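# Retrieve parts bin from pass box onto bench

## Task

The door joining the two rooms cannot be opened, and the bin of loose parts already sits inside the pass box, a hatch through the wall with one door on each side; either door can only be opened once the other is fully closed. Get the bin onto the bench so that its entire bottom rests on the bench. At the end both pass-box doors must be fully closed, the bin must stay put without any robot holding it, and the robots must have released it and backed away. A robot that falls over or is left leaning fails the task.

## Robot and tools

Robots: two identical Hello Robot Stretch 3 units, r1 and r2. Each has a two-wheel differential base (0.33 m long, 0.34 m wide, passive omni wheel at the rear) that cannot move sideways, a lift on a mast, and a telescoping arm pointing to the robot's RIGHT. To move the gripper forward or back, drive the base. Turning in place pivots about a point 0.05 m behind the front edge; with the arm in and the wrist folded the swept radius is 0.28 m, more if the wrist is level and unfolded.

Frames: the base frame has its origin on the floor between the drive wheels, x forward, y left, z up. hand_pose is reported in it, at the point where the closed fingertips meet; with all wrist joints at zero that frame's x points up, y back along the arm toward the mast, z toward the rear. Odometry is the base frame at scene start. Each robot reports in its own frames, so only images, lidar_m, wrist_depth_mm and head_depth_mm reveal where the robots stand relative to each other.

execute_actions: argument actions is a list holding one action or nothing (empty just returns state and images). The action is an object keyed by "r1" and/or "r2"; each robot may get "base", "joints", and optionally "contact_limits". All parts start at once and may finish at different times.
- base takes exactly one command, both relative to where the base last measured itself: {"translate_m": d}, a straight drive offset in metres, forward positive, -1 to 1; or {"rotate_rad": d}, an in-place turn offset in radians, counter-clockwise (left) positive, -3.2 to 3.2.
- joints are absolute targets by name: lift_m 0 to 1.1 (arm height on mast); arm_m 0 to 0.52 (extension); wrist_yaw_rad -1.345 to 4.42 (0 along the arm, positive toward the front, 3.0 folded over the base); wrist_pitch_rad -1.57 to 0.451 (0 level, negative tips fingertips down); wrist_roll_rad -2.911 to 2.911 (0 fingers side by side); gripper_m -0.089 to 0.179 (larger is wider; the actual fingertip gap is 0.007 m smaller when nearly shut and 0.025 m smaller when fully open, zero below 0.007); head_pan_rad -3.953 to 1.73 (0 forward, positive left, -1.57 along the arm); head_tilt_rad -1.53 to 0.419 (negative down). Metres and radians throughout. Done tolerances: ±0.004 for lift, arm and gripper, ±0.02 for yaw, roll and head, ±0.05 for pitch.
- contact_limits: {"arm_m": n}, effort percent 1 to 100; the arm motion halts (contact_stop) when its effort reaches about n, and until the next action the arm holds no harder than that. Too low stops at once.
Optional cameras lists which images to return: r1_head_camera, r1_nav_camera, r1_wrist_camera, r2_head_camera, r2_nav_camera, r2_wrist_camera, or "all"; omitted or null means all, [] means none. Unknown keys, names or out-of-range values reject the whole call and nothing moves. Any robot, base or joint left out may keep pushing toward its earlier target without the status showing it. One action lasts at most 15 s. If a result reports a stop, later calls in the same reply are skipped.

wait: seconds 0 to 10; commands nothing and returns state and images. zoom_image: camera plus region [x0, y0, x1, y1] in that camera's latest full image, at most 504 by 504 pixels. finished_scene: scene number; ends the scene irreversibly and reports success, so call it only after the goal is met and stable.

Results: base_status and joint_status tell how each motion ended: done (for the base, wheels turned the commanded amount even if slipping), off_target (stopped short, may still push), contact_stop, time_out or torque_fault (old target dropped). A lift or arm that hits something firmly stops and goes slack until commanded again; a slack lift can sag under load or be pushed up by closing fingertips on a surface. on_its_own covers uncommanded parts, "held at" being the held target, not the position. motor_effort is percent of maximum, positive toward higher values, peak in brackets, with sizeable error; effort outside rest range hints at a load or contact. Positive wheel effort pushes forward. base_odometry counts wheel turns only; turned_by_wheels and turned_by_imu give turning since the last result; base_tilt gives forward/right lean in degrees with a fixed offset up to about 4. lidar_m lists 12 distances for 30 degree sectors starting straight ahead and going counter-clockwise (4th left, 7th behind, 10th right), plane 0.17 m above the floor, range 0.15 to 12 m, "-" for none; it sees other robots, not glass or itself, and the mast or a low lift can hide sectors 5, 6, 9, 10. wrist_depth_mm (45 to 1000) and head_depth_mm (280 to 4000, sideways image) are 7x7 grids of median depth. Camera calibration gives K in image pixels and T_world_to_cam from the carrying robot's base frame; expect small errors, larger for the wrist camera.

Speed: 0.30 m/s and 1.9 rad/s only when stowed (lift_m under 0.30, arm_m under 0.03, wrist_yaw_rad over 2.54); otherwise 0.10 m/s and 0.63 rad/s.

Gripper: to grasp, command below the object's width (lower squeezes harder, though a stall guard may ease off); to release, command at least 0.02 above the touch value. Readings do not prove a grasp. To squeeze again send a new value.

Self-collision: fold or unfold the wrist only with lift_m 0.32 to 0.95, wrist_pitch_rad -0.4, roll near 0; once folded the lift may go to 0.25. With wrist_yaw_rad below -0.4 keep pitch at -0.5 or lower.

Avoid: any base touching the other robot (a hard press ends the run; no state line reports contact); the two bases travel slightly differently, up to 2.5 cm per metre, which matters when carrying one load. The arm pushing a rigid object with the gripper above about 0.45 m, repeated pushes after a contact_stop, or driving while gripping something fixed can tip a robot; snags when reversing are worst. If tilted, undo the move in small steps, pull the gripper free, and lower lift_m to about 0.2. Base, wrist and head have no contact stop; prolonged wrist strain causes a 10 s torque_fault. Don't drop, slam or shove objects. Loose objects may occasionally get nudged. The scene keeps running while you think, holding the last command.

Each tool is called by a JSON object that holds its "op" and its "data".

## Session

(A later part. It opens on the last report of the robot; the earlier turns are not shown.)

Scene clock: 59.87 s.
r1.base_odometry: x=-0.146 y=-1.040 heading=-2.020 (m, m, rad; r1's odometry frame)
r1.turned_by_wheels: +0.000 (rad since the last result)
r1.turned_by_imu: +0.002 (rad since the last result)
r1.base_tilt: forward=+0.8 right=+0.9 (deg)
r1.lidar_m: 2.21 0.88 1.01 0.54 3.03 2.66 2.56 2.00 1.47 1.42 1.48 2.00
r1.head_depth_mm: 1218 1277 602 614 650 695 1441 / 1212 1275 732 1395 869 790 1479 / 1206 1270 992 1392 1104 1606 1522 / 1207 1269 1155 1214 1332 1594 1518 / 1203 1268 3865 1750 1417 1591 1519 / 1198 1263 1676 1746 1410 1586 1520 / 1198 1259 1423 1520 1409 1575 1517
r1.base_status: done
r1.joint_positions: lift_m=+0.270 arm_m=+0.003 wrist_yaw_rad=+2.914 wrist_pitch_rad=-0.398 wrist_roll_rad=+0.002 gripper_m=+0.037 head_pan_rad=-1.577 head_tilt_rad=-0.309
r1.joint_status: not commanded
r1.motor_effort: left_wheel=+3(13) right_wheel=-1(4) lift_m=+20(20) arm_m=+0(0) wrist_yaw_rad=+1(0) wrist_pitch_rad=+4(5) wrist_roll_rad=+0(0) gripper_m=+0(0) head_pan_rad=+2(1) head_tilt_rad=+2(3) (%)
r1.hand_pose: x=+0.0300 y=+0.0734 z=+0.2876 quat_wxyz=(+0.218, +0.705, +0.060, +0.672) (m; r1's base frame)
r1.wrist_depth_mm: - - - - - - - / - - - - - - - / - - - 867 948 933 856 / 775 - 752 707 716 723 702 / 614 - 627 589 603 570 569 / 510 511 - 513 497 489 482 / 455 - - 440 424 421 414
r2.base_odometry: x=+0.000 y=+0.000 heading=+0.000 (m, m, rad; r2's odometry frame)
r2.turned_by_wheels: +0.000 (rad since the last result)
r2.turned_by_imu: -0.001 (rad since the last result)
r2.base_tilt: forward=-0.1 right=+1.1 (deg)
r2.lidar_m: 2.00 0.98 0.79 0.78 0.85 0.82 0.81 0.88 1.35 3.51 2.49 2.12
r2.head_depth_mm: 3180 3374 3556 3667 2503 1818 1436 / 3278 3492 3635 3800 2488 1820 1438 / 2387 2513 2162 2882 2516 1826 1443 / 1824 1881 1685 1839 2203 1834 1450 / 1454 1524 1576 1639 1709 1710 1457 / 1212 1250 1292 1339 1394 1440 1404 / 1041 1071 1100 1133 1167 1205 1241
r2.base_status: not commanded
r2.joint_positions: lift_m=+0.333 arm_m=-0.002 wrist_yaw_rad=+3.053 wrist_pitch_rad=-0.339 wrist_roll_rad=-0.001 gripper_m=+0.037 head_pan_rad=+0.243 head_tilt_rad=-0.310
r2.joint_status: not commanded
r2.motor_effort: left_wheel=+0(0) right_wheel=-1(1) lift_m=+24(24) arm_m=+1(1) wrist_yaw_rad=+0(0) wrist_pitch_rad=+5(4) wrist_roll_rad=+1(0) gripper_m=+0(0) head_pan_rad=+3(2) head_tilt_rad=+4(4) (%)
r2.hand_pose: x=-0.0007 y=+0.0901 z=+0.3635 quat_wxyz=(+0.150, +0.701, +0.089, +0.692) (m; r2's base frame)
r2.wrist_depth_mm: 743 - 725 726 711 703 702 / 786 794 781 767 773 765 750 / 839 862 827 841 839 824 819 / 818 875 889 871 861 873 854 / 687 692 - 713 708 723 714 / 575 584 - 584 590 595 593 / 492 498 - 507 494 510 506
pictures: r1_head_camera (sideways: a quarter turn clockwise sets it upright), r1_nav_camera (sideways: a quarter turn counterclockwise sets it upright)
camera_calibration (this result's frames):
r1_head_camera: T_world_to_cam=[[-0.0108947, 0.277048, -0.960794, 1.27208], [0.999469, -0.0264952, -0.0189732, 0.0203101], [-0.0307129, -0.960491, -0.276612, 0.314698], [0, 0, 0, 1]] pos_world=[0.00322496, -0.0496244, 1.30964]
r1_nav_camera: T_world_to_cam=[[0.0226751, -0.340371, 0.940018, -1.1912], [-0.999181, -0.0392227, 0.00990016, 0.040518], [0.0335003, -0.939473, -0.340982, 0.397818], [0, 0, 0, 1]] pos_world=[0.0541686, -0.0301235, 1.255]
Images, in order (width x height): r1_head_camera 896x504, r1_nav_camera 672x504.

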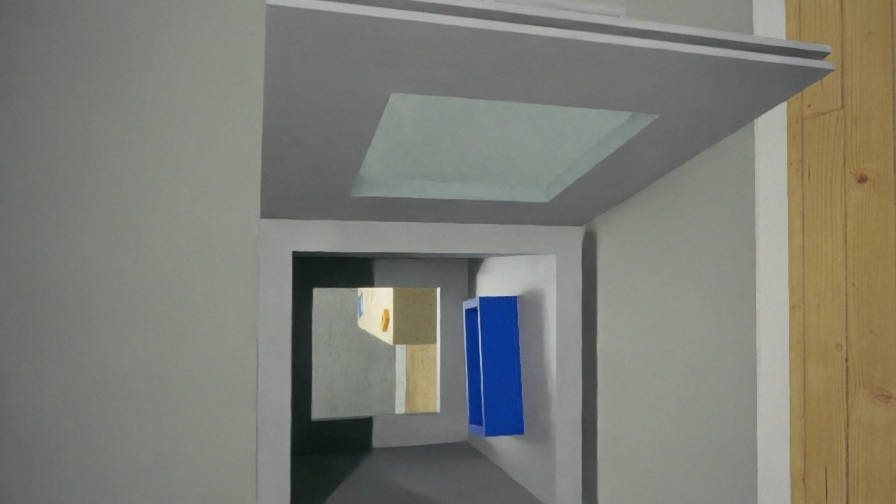

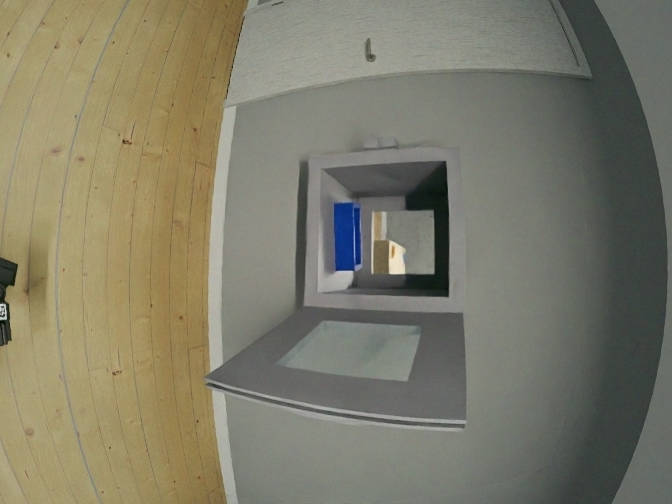

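{"op": "execute_actions", "data": {"actions": [{"r1":{"base":{"translate_m":0.22}}}], "cameras": []}}

{"op": "execute_actions", "data": {"actions": [{"r1":{"base":{"rotate_rad":-1.57}}}], "cameras": []}}

{"op": "execute_actions", "data": {"actions": [{"r1":{"base":{"translate_m":0.55}}}], "cameras": []}}

{"op": "execute_actions", "data": {"actions": [{"r1":{"base":{"rotate_rad":1.57},"joints":{"lift_m":0.6,"head_tilt_rad":-0.5}}}], "cameras": ["r1_head_camera","r1_nav_camera"]}}

Scene clock: 80.83 s.
r1.base_odometry: x=-0.241 y=-1.238 heading=-2.019 (m, m, rad; r1's odometry frame)
r1.turned_by_wheels: +0.000 (rad since the last result)
r1.turned_by_imu: -0.001 (rad since the last result)
r1.base_tilt: forward=+0.8 right=+0.9 (deg)
r1.lidar_m: 1.99 0.75 0.72 0.55 0.56 2.88 2.78 2.00 1.47 1.42 1.48 2.01
r1.head_depth_mm: 1220 1279 993 1418 1093 1621 1529 / 1214 1278 1131 1188 1262 1615 1527 / 1214 1274 1569 1555 1421 1603 1524 / 1209 1266 - 1761 1416 1594 1522 / 1209 1263 1672 1749 1419 1591 1524 / 1204 1259 1149 1273 1323 1583 1523 / 1197 1264 1317 1393 1482 1587 1515
r1.base_status: done
r1.joint_positions: lift_m=+0.270 arm_m=+0.003 wrist_yaw_rad=+2.914 wrist_pitch_rad=-0.398 wrist_roll_rad=+0.002 gripper_m=+0.037 head_pan_rad=-1.577 head_tilt_rad=-0.309
r1.joint_status: not commanded
r1.motor_effort: left_wheel=+3(13) right_wheel=-1(5) lift_m=+20(20) arm_m=+0(0) wrist_yaw_rad=+0(1) wrist_pitch_rad=+4(4) wrist_roll_rad=+0(0) gripper_m=-1(0) head_pan_rad=+2(1) head_tilt_rad=+4(4) (%)
r1.hand_pose: x=+0.0300 y=+0.0734 z=+0.2876 quat_wxyz=(+0.218, +0.705, +0.060, +0.672) (m; r1's base frame)
r1.wrist_depth_mm: - 496 - - - - - / - 539 - - - 783 - / - 583 975 963 927 853 901 / 749 - 721 735 718 713 709 / 622 - 631 591 602 587 569 / 519 513 - 518 488 482 483 / 458 - - 441 425 414 416
r2.base_odometry: x=+0.000 y=+0.000 heading=+0.000 (m, m, rad; r2's odometry frame)
r2.turned_by_wheels: +0.000 (rad since the last result)
r2.turned_by_imu: -0.005 (rad since the last result)
r2.base_tilt: forward=-0.1 right=+1.2 (deg)
r2.lidar_m: 2.00 0.98 0.79 0.78 0.85 0.82 0.81 0.88 1.35 3.52 2.50 2.12
r2.head_depth_mm: 3205 3374 3573 3622 2479 1811 1439 / 3263 3431 3654 3805 2502 1823 1427 / 2418 2496 2146 2842 2486 1830 1433 / 1808 1872 1682 1824 2216 1836 1444 / 1462 1523 1576 1655 1718 1705 1444 / 1219 1259 1296 1341 1389 1444 1404 / 1040 1069 1096 1127 1162 1203 1240
r2.base_status: not commanded
r2.joint_positions: lift_m=+0.333 arm_m=-0.002 wrist_yaw_rad=+3.053 wrist_pitch_rad=-0.339 wrist_roll_rad=-0.001 gripper_m=+0.037 head_pan_rad=+0.243 head_tilt_rad=-0.310
r2.joint_status: not commanded
r2.motor_effort: left_wheel=+0(0) right_wheel=-1(0) lift_m=+24(24) arm_m=+1(1) wrist_yaw_rad=+0(0) wrist_pitch_rad=+4(4) wrist_roll_rad=+1(0) gripper_m=+0(0) head_pan_rad=+2(2) head_tilt_rad=+4(4) (%)
r2.hand_pose: x=-0.0007 y=+0.0901 z=+0.3635 quat_wxyz=(+0.150, +0.701, +0.089, +0.692) (m; r2's base frame)
r2.wrist_depth_mm: 731 - 719 718 714 711 709 / 800 797 777 775 769 764 760 / 849 864 847 845 831 827 823 / 834 881 888 869 867 865 869 / 689 698 - 712 708 724 718 / 581 583 - 576 593 592 593 / 492 493 - 511 500 505 509
pictures: none
No camera images: the call's "cameras" was empty. Leave "cameras" out to get every camera's image.

Scene clock: 83.03 s.
r1.base_odometry: x=-0.241 y=-1.238 heading=+2.694 (m, m, rad; r1's odometry frame)
r1.turned_by_wheels: -1.570 (rad since the last result)
r1.turned_by_imu: -1.579 (rad since the last result)
r1.base_tilt: forward=+0.8 right=+0.9 (deg)
r1.lidar_m: 1.42 1.49 2.04 1.99 0.74 0.72 0.55 0.56 2.87 2.79 1.97 1.47
r1.head_depth_mm: 2387 2515 2648 2812 2740 1969 1524 / 2385 2498 2646 2782 2737 1966 1529 / 2371 2512 2632 2776 2721 1957 1528 / 2382 2490 2632 2776 2733 1957 1525 / 2358 2502 2625 2788 2724 1958 1530 / 2369 2499 2626 2763 2701 1947 1524 / 2385 2485 2629 2785 2706 1934 1512
r1.base_status: done
r1.joint_positions: lift_m=+0.270 arm_m=+0.003 wrist_yaw_rad=+2.914 wrist_pitch_rad=-0.398 wrist_roll_rad=+0.002 gripper_m=+0.037 head_pan_rad=-1.577 head_tilt_rad=-0.309
r1.joint_status: not commanded
r1.motor_effort: left_wheel=+3(13) right_wheel=-1(7) lift_m=+21(20) arm_m=-1(1) wrist_yaw_rad=+1(1) wrist_pitch_rad=+4(5) wrist_roll_rad=+1(0) gripper_m=+0(0) head_pan_rad=+1(2) head_tilt_rad=+3(4) (%)
r1.hand_pose: x=+0.0300 y=+0.0734 z=+0.2876 quat_wxyz=(+0.218, +0.705, +0.060, +0.672) (m; r1's base frame)
r1.wrist_depth_mm: - - - - - - - / - - - - - - - / - 986 - 951 924 907 897 / 771 - 743 730 716 714 696 / 618 - 621 596 607 578 570 / 511 513 - 519 493 483 479 / 453 - - 444 423 420 421
r2.base_odometry: x=+0.000 y=+0.000 heading=+0.000 (m, m, rad; r2's odometry frame)
r2.turned_by_wheels: +0.000 (rad since the last result)
r2.turned_by_imu: -0.001 (rad since the last result)
r2.base_tilt: forward=-0.2 right=+1.1 (deg)
r2.lidar_m: 2.01 0.98 0.79 0.78 0.85 0.82 0.81 0.88 1.34 3.50 2.50 2.13
r2.head_depth_mm: 3207 3364 3521 3678 2458 1834 1427 / 3278 3460 3614 3836 2485 1831 1437 / 2411 2502 2162 2875 2489 1826 1439 / 1815 1885 1677 1827 2208 1843 1440 / 1459 1522 1575 1644 1720 1703 1450 / 1216 1260 1292 1344 1383 1448 1411 / 1039 1067 1096 1128 1165 1205 1246
r2.base_status: not commanded
r2.joint_positions: lift_m=+0.333 arm_m=-0.002 wrist_yaw_rad=+3.053 wrist_pitch_rad=-0.339 wrist_roll_rad=-0.001 gripper_m=+0.037 head_pan_rad=+0.243 head_tilt_rad=-0.310
r2.joint_status: not commanded
r2.motor_effort: left_wheel=+0(0) right_wheel=-1(1) lift_m=+24(24) arm_m=+1(0) wrist_yaw_rad=+0(0) wrist_pitch_rad=+4(4) wrist_roll_rad=+1(1) gripper_m=+0(0) head_pan_rad=+2(2) head_tilt_rad=+4(4) (%)
r2.hand_pose: x=-0.0007 y=+0.0901 z=+0.3635 quat_wxyz=(+0.150, +0.701, +0.089, +0.692) (m; r2's base frame)
r2.wrist_depth_mm: 741 - 724 721 710 715 701 / 786 789 786 767 767 754 757 / 847 857 849 849 835 832 821 / 829 875 877 869 865 875 859 / 688 694 - 710 709 714 728 / 575 584 - 586 593 599 598 / 490 495 - 515 503 511 508
pictures: none
No camera images: the call's "cameras" was empty. Leave "cameras" out to get every camera's image.

Scene clock: 86.53 s.
r1.base_odometry: x=-0.737 y=-1.000 heading=+2.694 (m, m, rad; r1's odometry frame)
r1.turned_by_wheels: +0.000 (rad since the last result)
r1.turned_by_imu: +0.001 (rad since the last result)
r1.base_tilt: forward=+0.8 right=+0.9 (deg)
r1.lidar_m: 0.87 0.91 1.24 1.98 2.07 1.18 1.09 3.63 2.89 2.80 1.21 0.90
r1.head_depth_mm: 2393 2497 2642 2806 2759 1966 1530 / 2383 2495 2653 2800 2743 1963 1534 / 2401 2519 2632 2787 2712 1968 1528 / 2391 2505 2639 2789 2717 1956 1536 / 2383 2490 2640 2779 2569 1873 1480 / 2392 2521 393 415 439 466 496 / 2369 2465 384 404 426 452 481
r1.base_status: done
r1.joint_positions: lift_m=+0.270 arm_m=+0.003 wrist_yaw_rad=+2.914 wrist_pitch_rad=-0.398 wrist_roll_rad=+0.002 gripper_m=+0.037 head_pan_rad=-1.577 head_tilt_rad=-0.309
r1.joint_status: not commanded
r1.motor_effort: left_wheel=+3(13) right_wheel=-1(3) lift_m=+20(20) arm_m=+0(0) wrist_yaw_rad=+0(0) wrist_pitch_rad=+4(5) wrist_roll_rad=+0(0) gripper_m=+0(1) head_pan_rad=+2(2) head_tilt_rad=+3(4) (%)
r1.hand_pose: x=+0.0300 y=+0.0734 z=+0.2876 quat_wxyz=(+0.218, +0.705, +0.060, +0.672) (m; r1's base frame)
r1.wrist_depth_mm: - - - - - - 842 / - - - - - - 862 / - 970 985 973 931 927 835 / 779 - 753 742 732 710 700 / 613 - 632 586 609 574 576 / 515 508 - 513 485 483 479 / 458 - - 443 429 423 417
r2.base_odometry: x=+0.000 y=+0.000 heading=+0.000 (m, m, rad; r2's odometry frame)
r2.turned_by_wheels: +0.000 (rad since the last result)
r2.turned_by_imu: -0.001 (rad since the last result)
r2.base_tilt: forward=-0.2 right=+1.1 (deg)
r2.lidar_m: 2.00 0.98 0.78 0.78 0.85 0.82 0.81 0.88 1.35 3.52 2.49 2.12
r2.head_depth_mm: 3225 3361 3551 3679 2478 1813 1434 / 3266 3457 3670 3772 2475 1822 1435 / 2413 2512 2163 2877 2493 1821 1442 / 1830 1869 1682 1833 2203 1834 1452 / 1466 1516 1572 1650 1720 1702 1442 / 1212 1255 1297 1342 1381 1438 1414 / 1038 1069 1102 1129 1166 1206 1243
r2.base_status: not commanded
r2.joint_positions: lift_m=+0.333 arm_m=-0.002 wrist_yaw_rad=+3.053 wrist_pitch_rad=-0.339 wrist_roll_rad=-0.001 gripper_m=+0.037 head_pan_rad=+0.243 head_tilt_rad=-0.310
r2.joint_status: not commanded
r2.motor_effort: left_wheel=+0(0) right_wheel=-1(1) lift_m=+24(24) arm_m=+0(1) wrist_yaw_rad=+0(0) wrist_pitch_rad=+4(4) wrist_roll_rad=+1(0) gripper_m=+0(0) head_pan_rad=+2(2) head_tilt_rad=+4(4) (%)
r2.hand_pose: x=-0.0007 y=+0.0901 z=+0.3635 quat_wxyz=(+0.150, +0.701, +0.089, +0.692) (m; r2's base frame)
r2.wrist_depth_mm: 730 - 723 721 718 708 700 / 786 791 786 769 763 761 755 / 847 870 854 846 835 830 824 / 842 875 885 865 875 852 852 / 687 697 - 718 718 704 713 / 576 587 - 581 589 593 591 / 489 490 - 509 499 504 506
pictures: none
No camera images: the call's "cameras" was empty. Leave "cameras" out to get every camera's image.

Scene clock: 90.37 s.
r1.base_odometry: x=-0.737 y=-1.000 heading=-2.019 (m, m, rad; r1's odometry frame)
r1.turned_by_wheels: +1.570 (rad since the last result)
r1.turned_by_imu: +1.587 (rad since the last result)
r1.base_tilt: forward=+0.8 right=+0.9 (deg)
r1.lidar_m: 1.97 2.07 1.18 1.09 3.61 2.89 2.80 1.22 0.90 0.87 0.91 1.24
r1.head_depth_mm: 701 673 754 751 789 1151 1265 / 700 935 1098 1088 874 1147 1260 / 700 1077 - 1026 873 1146 1258 / 701 1077 2937 1019 870 1148 1254 / 699 1073 3826 1192 869 1144 1254 / 698 939 1139 1076 864 1140 1246 / 697 650 745 751 778 1137 1243
r1.base_status: done
r1.joint_positions: lift_m=+0.600 arm_m=+0.003 wrist_yaw_rad=+2.914 wrist_pitch_rad=-0.399 wrist_roll_rad=+0.002 gripper_m=+0.037 head_pan_rad=-1.577 head_tilt_rad=-0.494
r1.joint_status: all done
r1.motor_effort: left_wheel=-2(9) right_wheel=+3(9) lift_m=+46(44) arm_m=+0(1) wrist_yaw_rad=+1(1) wrist_pitch_rad=+5(4) wrist_roll_rad=+1(0) gripper_m=+0(1) head_pan_rad=+1(1) head_tilt_rad=-1(13) (%)
r1.hand_pose: x=+0.0300 y=+0.0734 z=+0.6166 quat_wxyz=(+0.218, +0.705, +0.060, +0.672) (m; r1's base frame)
r1.wrist_depth_mm: - - - - - - - / - - - - - - - / - - - - - - - / - - - - - - - / - - - - - - - / 920 924 - 903 934 886 887 / 805 786 806 788 784 781 761
r2.base_odometry: x=+0.000 y=+0.000 heading=+0.000 (m, m, rad; r2's odometry frame)
r2.turned_by_wheels: +0.000 (rad since the last result)
r2.turned_by_imu: -0.001 (rad since the last result)
r2.base_tilt: forward=-0.2 right=+1.0 (deg)
r2.lidar_m: 2.01 0.98 0.79 0.78 0.85 0.82 0.81 0.88 1.34 3.50 2.50 2.12
r2.head_depth_mm: 3232 3365 3561 3635 2480 1799 1437 / 3257 3504 3665 3750 2470 1820 1444 / 2422 2524 2153 2874 2488 1830 1445 / 1833 1872 1676 1832 2209 1839 1444 / 1469 1512 1583 1649 1718 1704 1449 / 1217 1257 1291 1341 1393 1441 1408 / 1035 1069 1095 1131 1170 1200 1249
r2.base_status: not commanded
r2.joint_positions: lift_m=+0.333 arm_m=-0.002 wrist_yaw_rad=+3.053 wrist_pitch_rad=-0.339 wrist_roll_rad=-0.001 gripper_m=+0.037 head_pan_rad=+0.243 head_tilt_rad=-0.310
r2.joint_status: not commanded
r2.motor_effort: left_wheel=+0(0) right_wheel=-2(0) lift_m=+24(24) arm_m=+0(1) wrist_yaw_rad=+0(0) wrist_pitch_rad=+4(4) wrist_roll_rad=+1(1) gripper_m=+0(0) head_pan_rad=+2(2) head_tilt_rad=+4(4) (%)
r2.hand_pose: x=-0.0007 y=+0.0901 z=+0.3635 quat_wxyz=(+0.150, +0.701, +0.089, +0.692) (m; r2's base frame)
r2.wrist_depth_mm: 738 - 717 721 717 707 703 / 790 803 791 785 765 767 768 / 850 860 852 848 840 828 839 / 836 876 881 878 866 850 871 / 695 694 - 717 701 712 725 / 577 575 - 589 588 589 596 / 491 493 - 513 500 504 501
pictures: r1_head_camera (sideways: a quarter turn clockwise sets it upright), r1_nav_camera (sideways: a quarter turn counterclockwise sets it upright)
camera_calibration (this result's frames):
r1_head_camera: T_world_to_cam=[[-0.00990654, 0.449005, -0.893474, 1.18421], [0.999493, -0.0226006, -0.0224397, 0.024818], [-0.0302686, -0.893243, -0.448554, 0.538457], [0, 0, 0, 1]] pos_world=[0.00322439, -0.0501819, 1.30014]
r1_nav_camera: T_world_to_cam=[[0.021719, -0.507429, 0.86142, -1.08866], [-0.999185, -0.0403281, 0.00143678, 0.0515378], [0.0340104, -0.86075, -0.507891, 0.61501], [0, 0, 0, 1]] pos_world=[0.0542236, -0.0209675, 1.25007]
Images, in order (width x height): r1_head_camera 896x504, r1_nav_camera 672x504.

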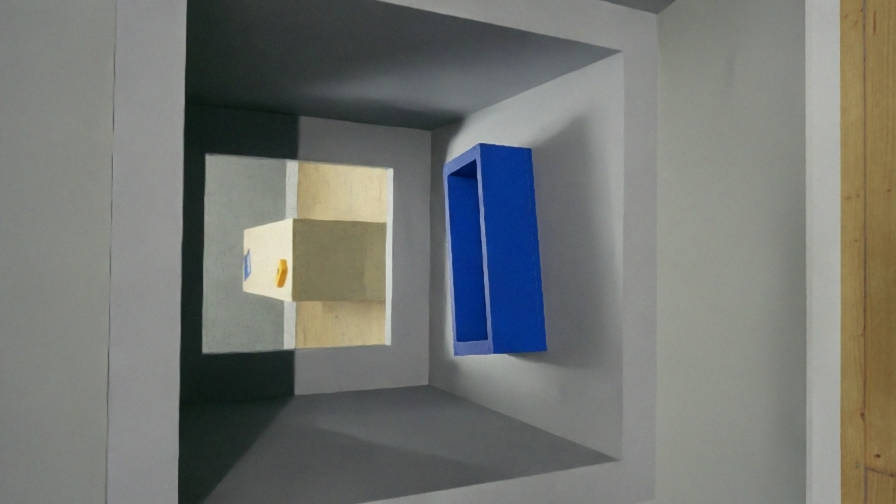

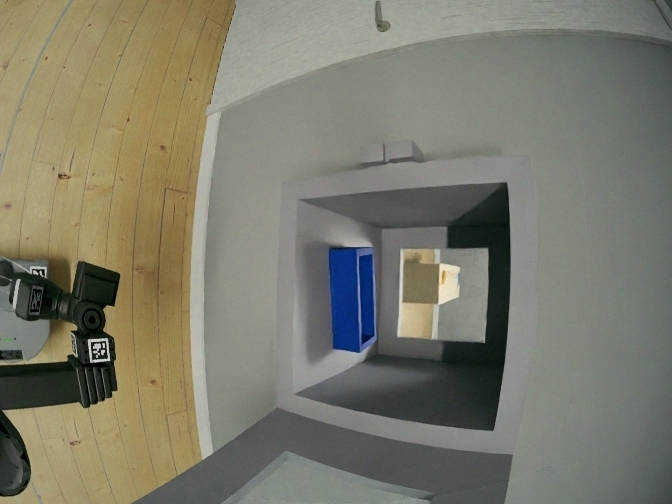

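{"op": "execute_actions", "data": {"actions": [{"r2":{"joints":{"head_pan_rad":-0.6,"head_tilt_rad":-0.3}}}], "cameras": ["r2_head_camera","r2_nav_camera"]}}

Scene clock: 95.90 s.
r1.base_odometry: x=-0.737 y=-1.000 heading=-2.019 (m, m, rad; r1's odometry frame)
r1.turned_by_wheels: +0.000 (rad since the last result)
r1.turned_by_imu: +0.000 (rad since the last result)
r1.base_tilt: forward=+0.8 right=+0.9 (deg)
r1.lidar_m: 1.97 2.06 1.18 1.09 3.62 2.89 2.79 1.22 0.90 0.87 0.91 1.24
r1.head_depth_mm: 701 673 755 750 789 1152 1265 / 699 934 1099 1091 875 1147 1263 / 700 1077 - 1025 876 1147 1257 / 698 1076 2920 1018 869 1146 1255 / 697 1075 3795 1197 866 1142 1251 / 697 939 1142 1076 865 1138 1250 / 696 651 747 750 778 1138 1247
r1.base_status: not commanded
r1.joint_positions: lift_m=+0.600 arm_m=+0.003 wrist_yaw_rad=+2.914 wrist_pitch_rad=-0.399 wrist_roll_rad=+0.002 gripper_m=+0.037 head_pan_rad=-1.577 head_tilt_rad=-0.494
r1.joint_status: not commanded
r1.motor_effort: left_wheel=-1(1) right_wheel=+3(3) lift_m=+45(45) arm_m=-1(0) wrist_yaw_rad=+0(1) wrist_pitch_rad=+4(4) wrist_roll_rad=+1(1) gripper_m=+0(0) head_pan_rad=+0(3) head_tilt_rad=-1(1) (%)
r1.hand_pose: x=+0.0300 y=+0.0734 z=+0.6166 quat_wxyz=(+0.218, +0.705, +0.060, +0.672) (m; r1's base frame)
r1.wrist_depth_mm: - - - - - - - / - - - - - - - / - - - - - - - / - - - - - - - / - - - - - - - / 940 937 - 911 890 910 868 / 817 814 811 782 764 764 764
r2.base_odometry: x=+0.000 y=+0.000 heading=+0.000 (m, m, rad; r2's odometry frame)
r2.turned_by_wheels: +0.000 (rad since the last result)
r2.turned_by_imu: -0.001 (rad since the last result)
r2.base_tilt: forward=-0.1 right=+1.1 (deg)
r2.lidar_m: 2.01 0.98 0.78 0.78 0.85 0.82 0.81 0.88 1.35 3.51 2.50 2.12
r2.head_depth_mm: - - - 2661 2463 1813 1440 / - - - 2573 2452 1818 1437 / 3789 - - 2342 2352 1818 1439 / 3714 - - - 2495 1840 1445 / 3549 3743 - - 2544 1842 1447 / 3451 3519 3724 3831 2539 1853 1451 / 3230 3432 3534 3635 2539 1853 1461
r2.base_status: not commanded
r2.joint_positions: lift_m=+0.333 arm_m=-0.002 wrist_yaw_rad=+3.053 wrist_pitch_rad=-0.339 wrist_roll_rad=-0.001 gripper_m=+0.037 head_pan_rad=-0.593 head_tilt_rad=-0.310
r2.joint_status: all done
r2.motor_effort: left_wheel=+0(1) right_wheel=-1(0) lift_m=+24(24) arm_m=+1(1) wrist_yaw_rad=+0(0) wrist_pitch_rad=+4(4) wrist_roll_rad=+1(1) gripper_m=+0(0) head_pan_rad=-2(28) head_tilt_rad=+4(4) (%)
r2.hand_pose: x=-0.0007 y=+0.0901 z=+0.3635 quat_wxyz=(+0.150, +0.701, +0.089, +0.692) (m; r2's base frame)
r2.wrist_depth_mm: 735 - 720 713 715 705 703 / 792 800 785 785 766 765 762 / 847 854 846 839 823 817 813 / 823 880 880 872 869 881 859 / 686 696 - 706 719 725 726 / 569 571 - 580 587 592 594 / 489 495 - 512 498 507 503
pictures: r2_head_camera (sideways: a quarter turn clockwise sets it upright), r2_nav_camera (sideways: a quarter turn counterclockwise sets it upright)
camera_calibration (this result's frames):
r2_head_camera: T_world_to_cam=[[-0.264717, 0.209186, -0.941364, 1.24798], [0.549409, 0.834976, 0.0310477, -0.0354656], [0.792512, -0.508975, -0.335961, 0.394732], [0, 0, 0, 1]] pos_world=[0.0370177, -0.0305384, 1.30852]
r2_nav_camera: T_world_to_cam=[[0.205374, -0.206487, 0.956653, -1.20186], [-0.602324, -0.797106, -0.0427436, 0.104561], [0.77138, -0.567437, -0.288077, 0.331018], [0, 0, 0, 1]] pos_world=[0.0544702, 0.023008, 1.24959]
Images, in order (width x height): r2_head_camera 896x504, r2_nav_camera 672x504.

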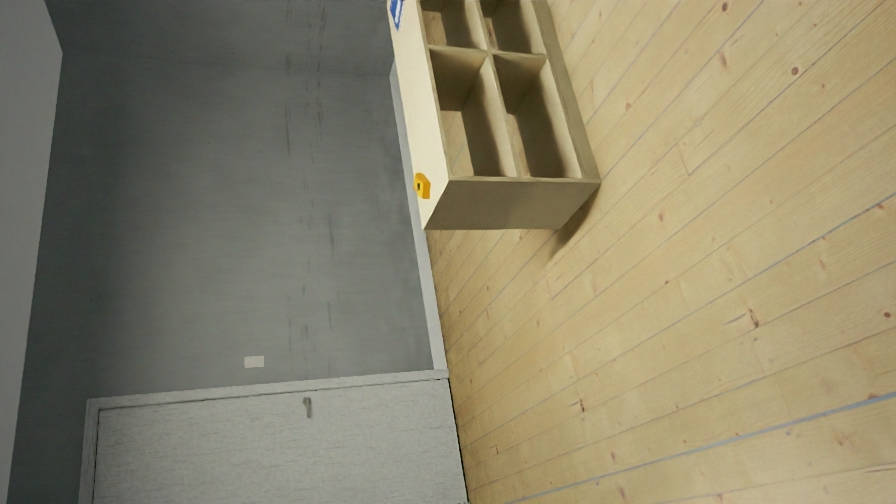

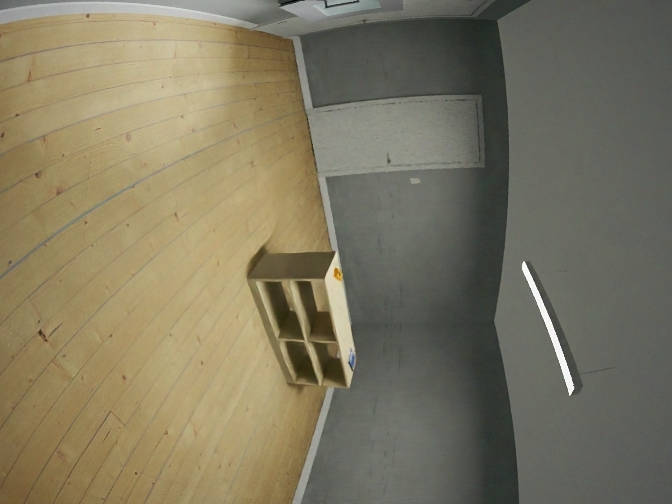

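{"op": "execute_actions", "data": {"actions": [{"r1":{"joints":{"wrist_yaw_rad":0,"gripper_m":0.11,"head_tilt_rad":-0.6}}}], "cameras": []}}

{"op": "execute_actions", "data": {"actions": [{"r1":{"joints":{"lift_m":1.0,"wrist_roll_rad":1.57,"wrist_pitch_rad":-0.9}}}], "cameras": ["r1_head_camera","r1_wrist_camera"]}}

Scene clock: 108.87 s.
r1.base_odometry: x=-0.737 y=-1.000 heading=-2.019 (m, m, rad; r1's odometry frame)
r1.turned_by_wheels: +0.000 (rad since the last result)
r1.turned_by_imu: -0.001 (rad since the last result)
r1.base_tilt: forward=+0.9 right=+0.9 (deg)
r1.lidar_m: 1.97 2.06 1.19 1.09 3.60 2.89 2.80 1.22 0.90 0.87 0.91 1.23
r1.head_depth_mm: 534 756 754 754 829 1305 1244 / 533 1064 1097 975 863 1295 1245 / 533 - 1242 940 859 1298 1263 / 532 3212 1251 928 857 1289 1239 / 532 - 1233 923 854 1291 1253 / 531 1063 1150 956 849 1288 1233 / 531 741 748 754 822 1283 1229
r1.base_status: not commanded
r1.joint_positions: lift_m=+0.600 arm_m=+0.003 wrist_yaw_rad=+0.002 wrist_pitch_rad=-0.399 wrist_roll_rad=+0.002 gripper_m=+0.110 head_pan_rad=-1.577 head_tilt_rad=-0.592
r1.joint_status: all done
r1.motor_effort: left_wheel=-2(1) right_wheel=+3(3) lift_m=+45(46) arm_m=-1(1) wrist_yaw_rad=-2(1) wrist_pitch_rad=+4(5) wrist_roll_rad=+0(0) gripper_m=+0(80) head_pan_rad=+1(2) head_tilt_rad=-3(11) (%)
r1.hand_pose: x=-0.0210 y=-0.3744 z=+0.6166 quat_wxyz=(+0.693, +0.141, -0.693, -0.140) (m; r1's base frame)
r1.wrist_depth_mm: 588 582 579 568 584 570 570 / 638 649 633 632 621 628 620 / 711 711 692 688 676 690 678 / 776 782 776 777 766 764 757 / 881 884 861 871 837 824 848 / 934 921 910 925 905 882 909 / 811 782 789 790 788 769 763
r2.base_odometry: x=+0.000 y=+0.000 heading=+0.000 (m, m, rad; r2's odometry frame)
r2.turned_by_wheels: +0.000 (rad since the last result)
r2.turned_by_imu: -0.003 (rad since the last result)
r2.base_tilt: forward=-0.1 right=+1.1 (deg)
r2.lidar_m: 2.00 0.98 0.79 0.78 0.85 0.82 0.81 0.88 1.35 3.51 2.50 2.12
r2.head_depth_mm: - - - 2684 2483 1819 1448 / - - - 2559 2458 1828 1434 / 3807 - - 2334 2334 1828 1440 / 3714 - - - 2510 1827 1456 / 3535 3682 - - 2492 1822 1451 / 3400 3522 3713 3835 2521 1853 1454 / 3217 3385 3564 3725 2556 1861 1459
r2.base_status: not commanded
r2.joint_positions: lift_m=+0.333 arm_m=-0.002 wrist_yaw_rad=+3.053 wrist_pitch_rad=-0.339 wrist_roll_rad=-0.001 gripper_m=+0.037 head_pan_rad=-0.593 head_tilt_rad=-0.310
r2.joint_status: not commanded
r2.motor_effort: left_wheel=+0(0) right_wheel=-1(0) lift_m=+24(24) arm_m=+1(1) wrist_yaw_rad=+0(0) wrist_pitch_rad=+4(4) wrist_roll_rad=+1(0) gripper_m=+0(1) head_pan_rad=-2(2) head_tilt_rad=+4(4) (%)
r2.hand_pose: x=-0.0007 y=+0.0901 z=+0.3635 quat_wxyz=(+0.150, +0.701, +0.089, +0.692) (m; r2's base frame)
r2.wrist_depth_mm: 748 - 722 723 708 711 702 / 799 795 777 776 755 762 751 / 849 856 852 849 827 828 827 / 826 868 886 866 872 876 877 / 693 695 - 700 714 707 725 / 574 581 - 579 590 590 595 / 492 495 - 514 505 510 507
pictures: none
No camera images: the call's "cameras" was empty. Leave "cameras" out to get every camera's image.

Scene clock: 113.33 s.
r1.base_odometry: x=-0.737 y=-1.000 heading=-2.019 (m, m, rad; r1's odometry frame)
r1.turned_by_wheels: +0.000 (rad since the last result)
r1.turned_by_imu: +0.000 (rad since the last result)
r1.base_tilt: forward=+0.8 right=+0.9 (deg)
r1.lidar_m: 1.97 2.06 1.18 1.10 3.63 2.89 2.80 1.21 0.90 0.87 0.91 1.23
r1.head_depth_mm: 534 757 751 - - - - / 534 1064 1096 984 - - - / 533 - 1249 946 - - - / 533 3246 1253 928 856 1293 - / 532 - 1233 921 856 1285 - / 531 1056 1152 956 852 1286 1236 / 530 741 749 755 822 1283 1228
r1.base_status: not commanded
r1.joint_positions: lift_m=+1.000 arm_m=+0.003 wrist_yaw_rad=+0.002 wrist_pitch_rad=-0.904 wrist_roll_rad=+1.566 gripper_m=+0.110 head_pan_rad=-1.577 head_tilt_rad=-0.592
r1.joint_status: all done
r1.motor_effort: left_wheel=-1(1) right_wheel=+3(2) lift_m=+45(48) arm_m=+0(0) wrist_yaw_rad=-1(2) wrist_pitch_rad=+1(4) wrist_roll_rad=+3(4) gripper_m=+0(0) head_pan_rad=+2(2) head_tilt_rad=-3(2) (%)
r1.hand_pose: x=-0.0213 y=-0.2868 z=+0.9217 quat_wxyz=(+0.003, +0.002, -0.899, -0.437) (m; r1's base frame)
r1.wrist_depth_mm: 624 571 788 - - 907 791 / 817 589 822 - - 914 827 / 834 597 564 - - 937 852 / - 623 590 - - 957 853 / 837 660 903 - - 984 845 / 662 696 935 - - 973 864 / 509 520 939 - - - 882
r2.base_odometry: x=+0.000 y=+0.000 heading=+0.000 (m, m, rad; r2's odometry frame)
r2.turned_by_wheels: +0.000 (rad since the last result)
r2.turned_by_imu: -0.001 (rad since the last result)
r2.base_tilt: forward=-0.1 right=+1.1 (deg)
r2.lidar_m: 2.01 0.98 0.78 0.78 0.85 0.82 0.81 0.88 1.35 3.51 2.49 2.12
r2.head_depth_mm: - - - 2669 2470 1823 1433 / - - - 2547 2459 1815 1440 / 3816 - - 2368 2356 1829 1444 / 3719 - - - 2493 1820 1449 / 3528 3721 - - 2520 1837 1452 / 3397 3524 3741 3797 2525 1861 1453 / 3208 3435 3550 3741 2547 1857 1449
r2.base_status: not commanded
r2.joint_positions: lift_m=+0.333 arm_m=-0.002 wrist_yaw_rad=+3.053 wrist_pitch_rad=-0.339 wrist_roll_rad=-0.001 gripper_m=+0.037 head_pan_rad=-0.593 head_tilt_rad=-0.310
r2.joint_status: not commanded
r2.motor_effort: left_wheel=+0(0) right_wheel=-1(1) lift_m=+24(24) arm_m=+1(1) wrist_yaw_rad=+0(0) wrist_pitch_rad=+4(4) wrist_roll_rad=+0(1) gripper_m=+0(0) head_pan_rad=-3(3) head_tilt_rad=+4(4) (%)
r2.hand_pose: x=-0.0007 y=+0.0901 z=+0.3635 quat_wxyz=(+0.150, +0.701, +0.089, +0.692) (m; r2's base frame)
r2.wrist_depth_mm: 740 - 721 719 718 707 707 / 802 794 787 762 767 760 751 / 848 867 843 837 834 827 820 / 825 871 886 881 857 871 864 / 688 692 - 714 716 714 717 / 575 573 - 579 585 586 586 / 490 495 - 511 499 506 502
pictures: r1_head_camera (sideways: a quarter turn clockwise sets it upright), r1_wrist_camera
camera_calibration (this result's frames):
r1_head_camera: T_world_to_cam=[[-0.00940922, 0.534265, -0.845264, 1.12133], [0.999506, -0.0203246, -0.0239728, 0.0268108], [-0.0299875, -0.845072, -0.53381, 0.649388], [0, 0, 0, 1]] pos_world=[0.00322684, -0.0497641, 1.29511]
r1_wrist_camera: T_world_to_cam=[[0.019852, 0.783063, -0.621626, 0.7997], [0.983476, 0.0966088, 0.153106, -0.0570673], [0.179946, -0.614393, -0.768206, 0.697822], [0, 0, 0, 1]] pos_world=[-0.0853218, -0.191965, 1.04192]
Images, in order (width x height): r1_head_camera 896x504, r1_wrist_camera 644x364.

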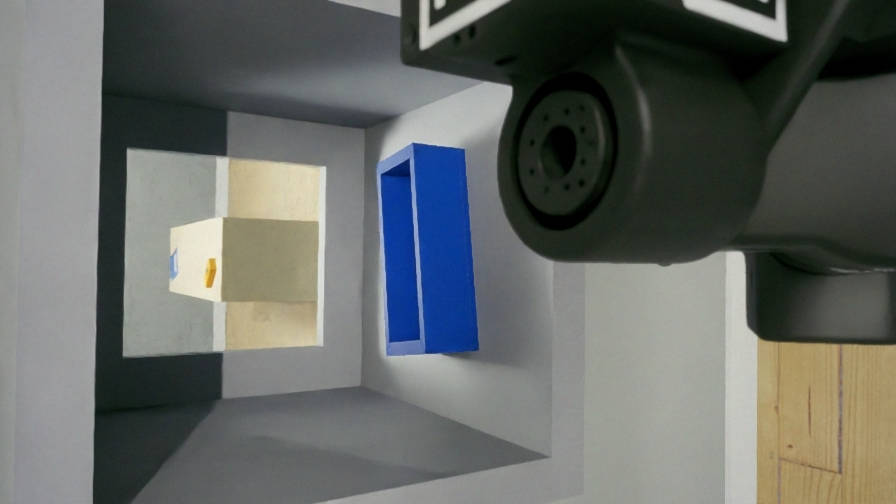

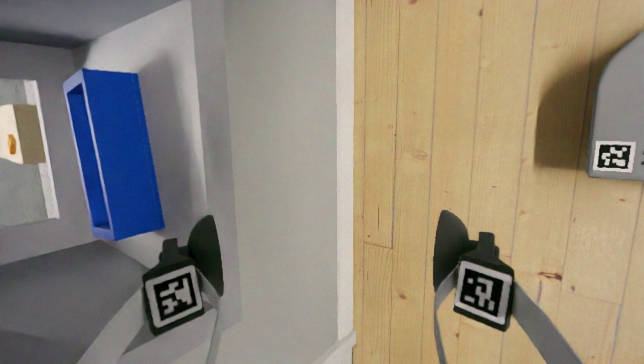

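{"op": "execute_actions", "data": {"actions": [{"r1":{"joints":{"wrist_pitch_rad":-0.65,"arm_m":0.52,"gripper_m":0.14,"lift_m":0.95}}}], "cameras": ["r1_head_camera","r1_wrist_camera"]}}

Scene clock: 125.40 s.
r1.base_odometry: x=-0.737 y=-1.000 heading=-2.019 (m, m, rad; r1's odometry frame)
r1.turned_by_wheels: +0.000 (rad since the last result)
r1.turned_by_imu: -0.001 (rad since the last result)
r1.base_tilt: forward=+0.8 right=+0.9 (deg)
r1.lidar_m: 1.97 2.06 1.18 1.09 3.62 2.90 2.79 1.21 0.90 0.87 0.91 1.23
r1.head_depth_mm: 533 757 709 - 1135 1300 1245 / 534 1029 - 972 860 1296 1244 / 532 - 1221 936 858 1291 1241 / 531 - 1249 929 856 1288 1235 / 531 - 1249 920 852 1291 1235 / 530 1058 1157 956 850 1291 1235 / 529 741 747 756 821 1284 1232
r1.base_status: not commanded
r1.joint_positions: lift_m=+0.950 arm_m=+0.520 wrist_yaw_rad=+0.000 wrist_pitch_rad=-0.664 wrist_roll_rad=+1.568 gripper_m=+0.140 head_pan_rad=-1.577 head_tilt_rad=-0.593
r1.joint_status: all done
r1.motor_effort: left_wheel=-2(1) right_wheel=+3(3) lift_m=+20(38) arm_m=+3(4) wrist_yaw_rad=-1(2) wrist_pitch_rad=+4(4) wrist_roll_rad=+1(3) gripper_m=+0(80) head_pan_rad=+3(2) head_tilt_rad=-3(2) (%)
r1.hand_pose: x=-0.0214 y=-0.8515 z=+0.9122 quat_wxyz=(+0.002, +0.000, -0.945, -0.326) (m; r1's base frame)
r1.wrist_depth_mm: 380 427 477 276 207 228 192 / - - 498 303 207 229 195 / - - 526 304 215 234 199 / - - 536 313 216 237 201 / - - 558 314 215 233 205 / - - 561 308 315 - 208 / 397 463 483 443 258 246 205
r2.base_odometry: x=+0.000 y=+0.000 heading=+0.000 (m, m, rad; r2's odometry frame)
r2.turned_by_wheels: +0.000 (rad since the last result)
r2.turned_by_imu: -0.003 (rad since the last result)
r2.base_tilt: forward=-0.2 right=+1.0 (deg)
r2.lidar_m: 2.01 0.98 0.78 0.78 0.85 0.82 0.81 0.88 1.35 3.51 2.49 2.12
r2.head_depth_mm: - - - 2678 2483 1807 1440 / - - - 2571 2470 1807 1432 / 3879 - - 2364 2367 1823 1438 / 3668 - - - 2475 1832 1436 / 3548 3755 - - 2533 1843 1451 / 3399 3547 3770 3810 2536 1851 1462 / 3236 3377 3582 3646 2538 1863 1462
r2.base_status: not commanded
r2.joint_positions: lift_m=+0.333 arm_m=-0.002 wrist_yaw_rad=+3.053 wrist_pitch_rad=-0.339 wrist_roll_rad=-0.001 gripper_m=+0.037 head_pan_rad=-0.593 head_tilt_rad=-0.310
r2.joint_status: not commanded
r2.motor_effort: left_wheel=+0(0) right_wheel=-1(1) lift_m=+24(24) arm_m=+1(1) wrist_yaw_rad=+0(0) wrist_pitch_rad=+4(4) wrist_roll_rad=+1(1) gripper_m=+0(0) head_pan_rad=-2(2) head_tilt_rad=+4(4) (%)
r2.hand_pose: x=-0.0007 y=+0.0901 z=+0.3635 quat_wxyz=(+0.150, +0.701, +0.089, +0.692) (m; r2's base frame)
r2.wrist_depth_mm: 720 - 722 718 710 699 701 / 812 800 795 777 763 761 747 / 856 860 842 834 834 826 828 / 835 868 892 884 870 872 863 / 692 691 - 709 714 719 729 / 581 581 - 582 586 590 592 / 488 498 - 516 497 506 509
pictures: r1_head_camera (sideways: a quarter turn clockwise sets it upright), r1_wrist_camera
camera_calibration (this result's frames):
r1_head_camera: T_world_to_cam=[[-0.00940684, 0.534696, -0.844992, 1.12098], [0.999506, -0.0203122, -0.0239801, 0.0268204], [-0.0299857, -0.8448, -0.534241, 0.649948], [0, 0, 0, 1]] pos_world=[0.00322687, -0.0497606, 1.29509]
r1_wrist_camera: T_world_to_cam=[[0.0226511, 0.612255, -0.790336, 1.24444], [0.983542, 0.128096, 0.127421, 0.0493423], [0.179253, -0.780215, -0.599277, 0.048238], [0, 0, 0, 1]] pos_world=[-0.0853649, -0.730596, 1.00614]
Images, in order (width x height): r1_head_camera 896x504, r1_wrist_camera 644x364.

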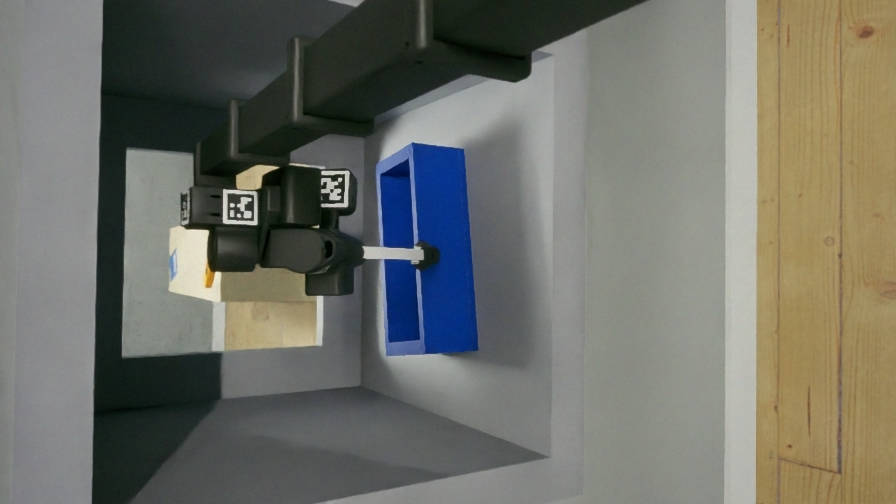

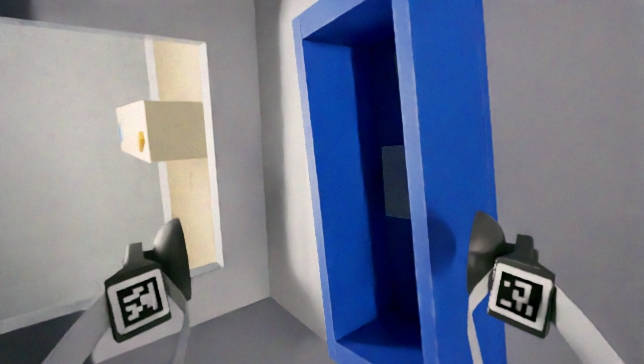

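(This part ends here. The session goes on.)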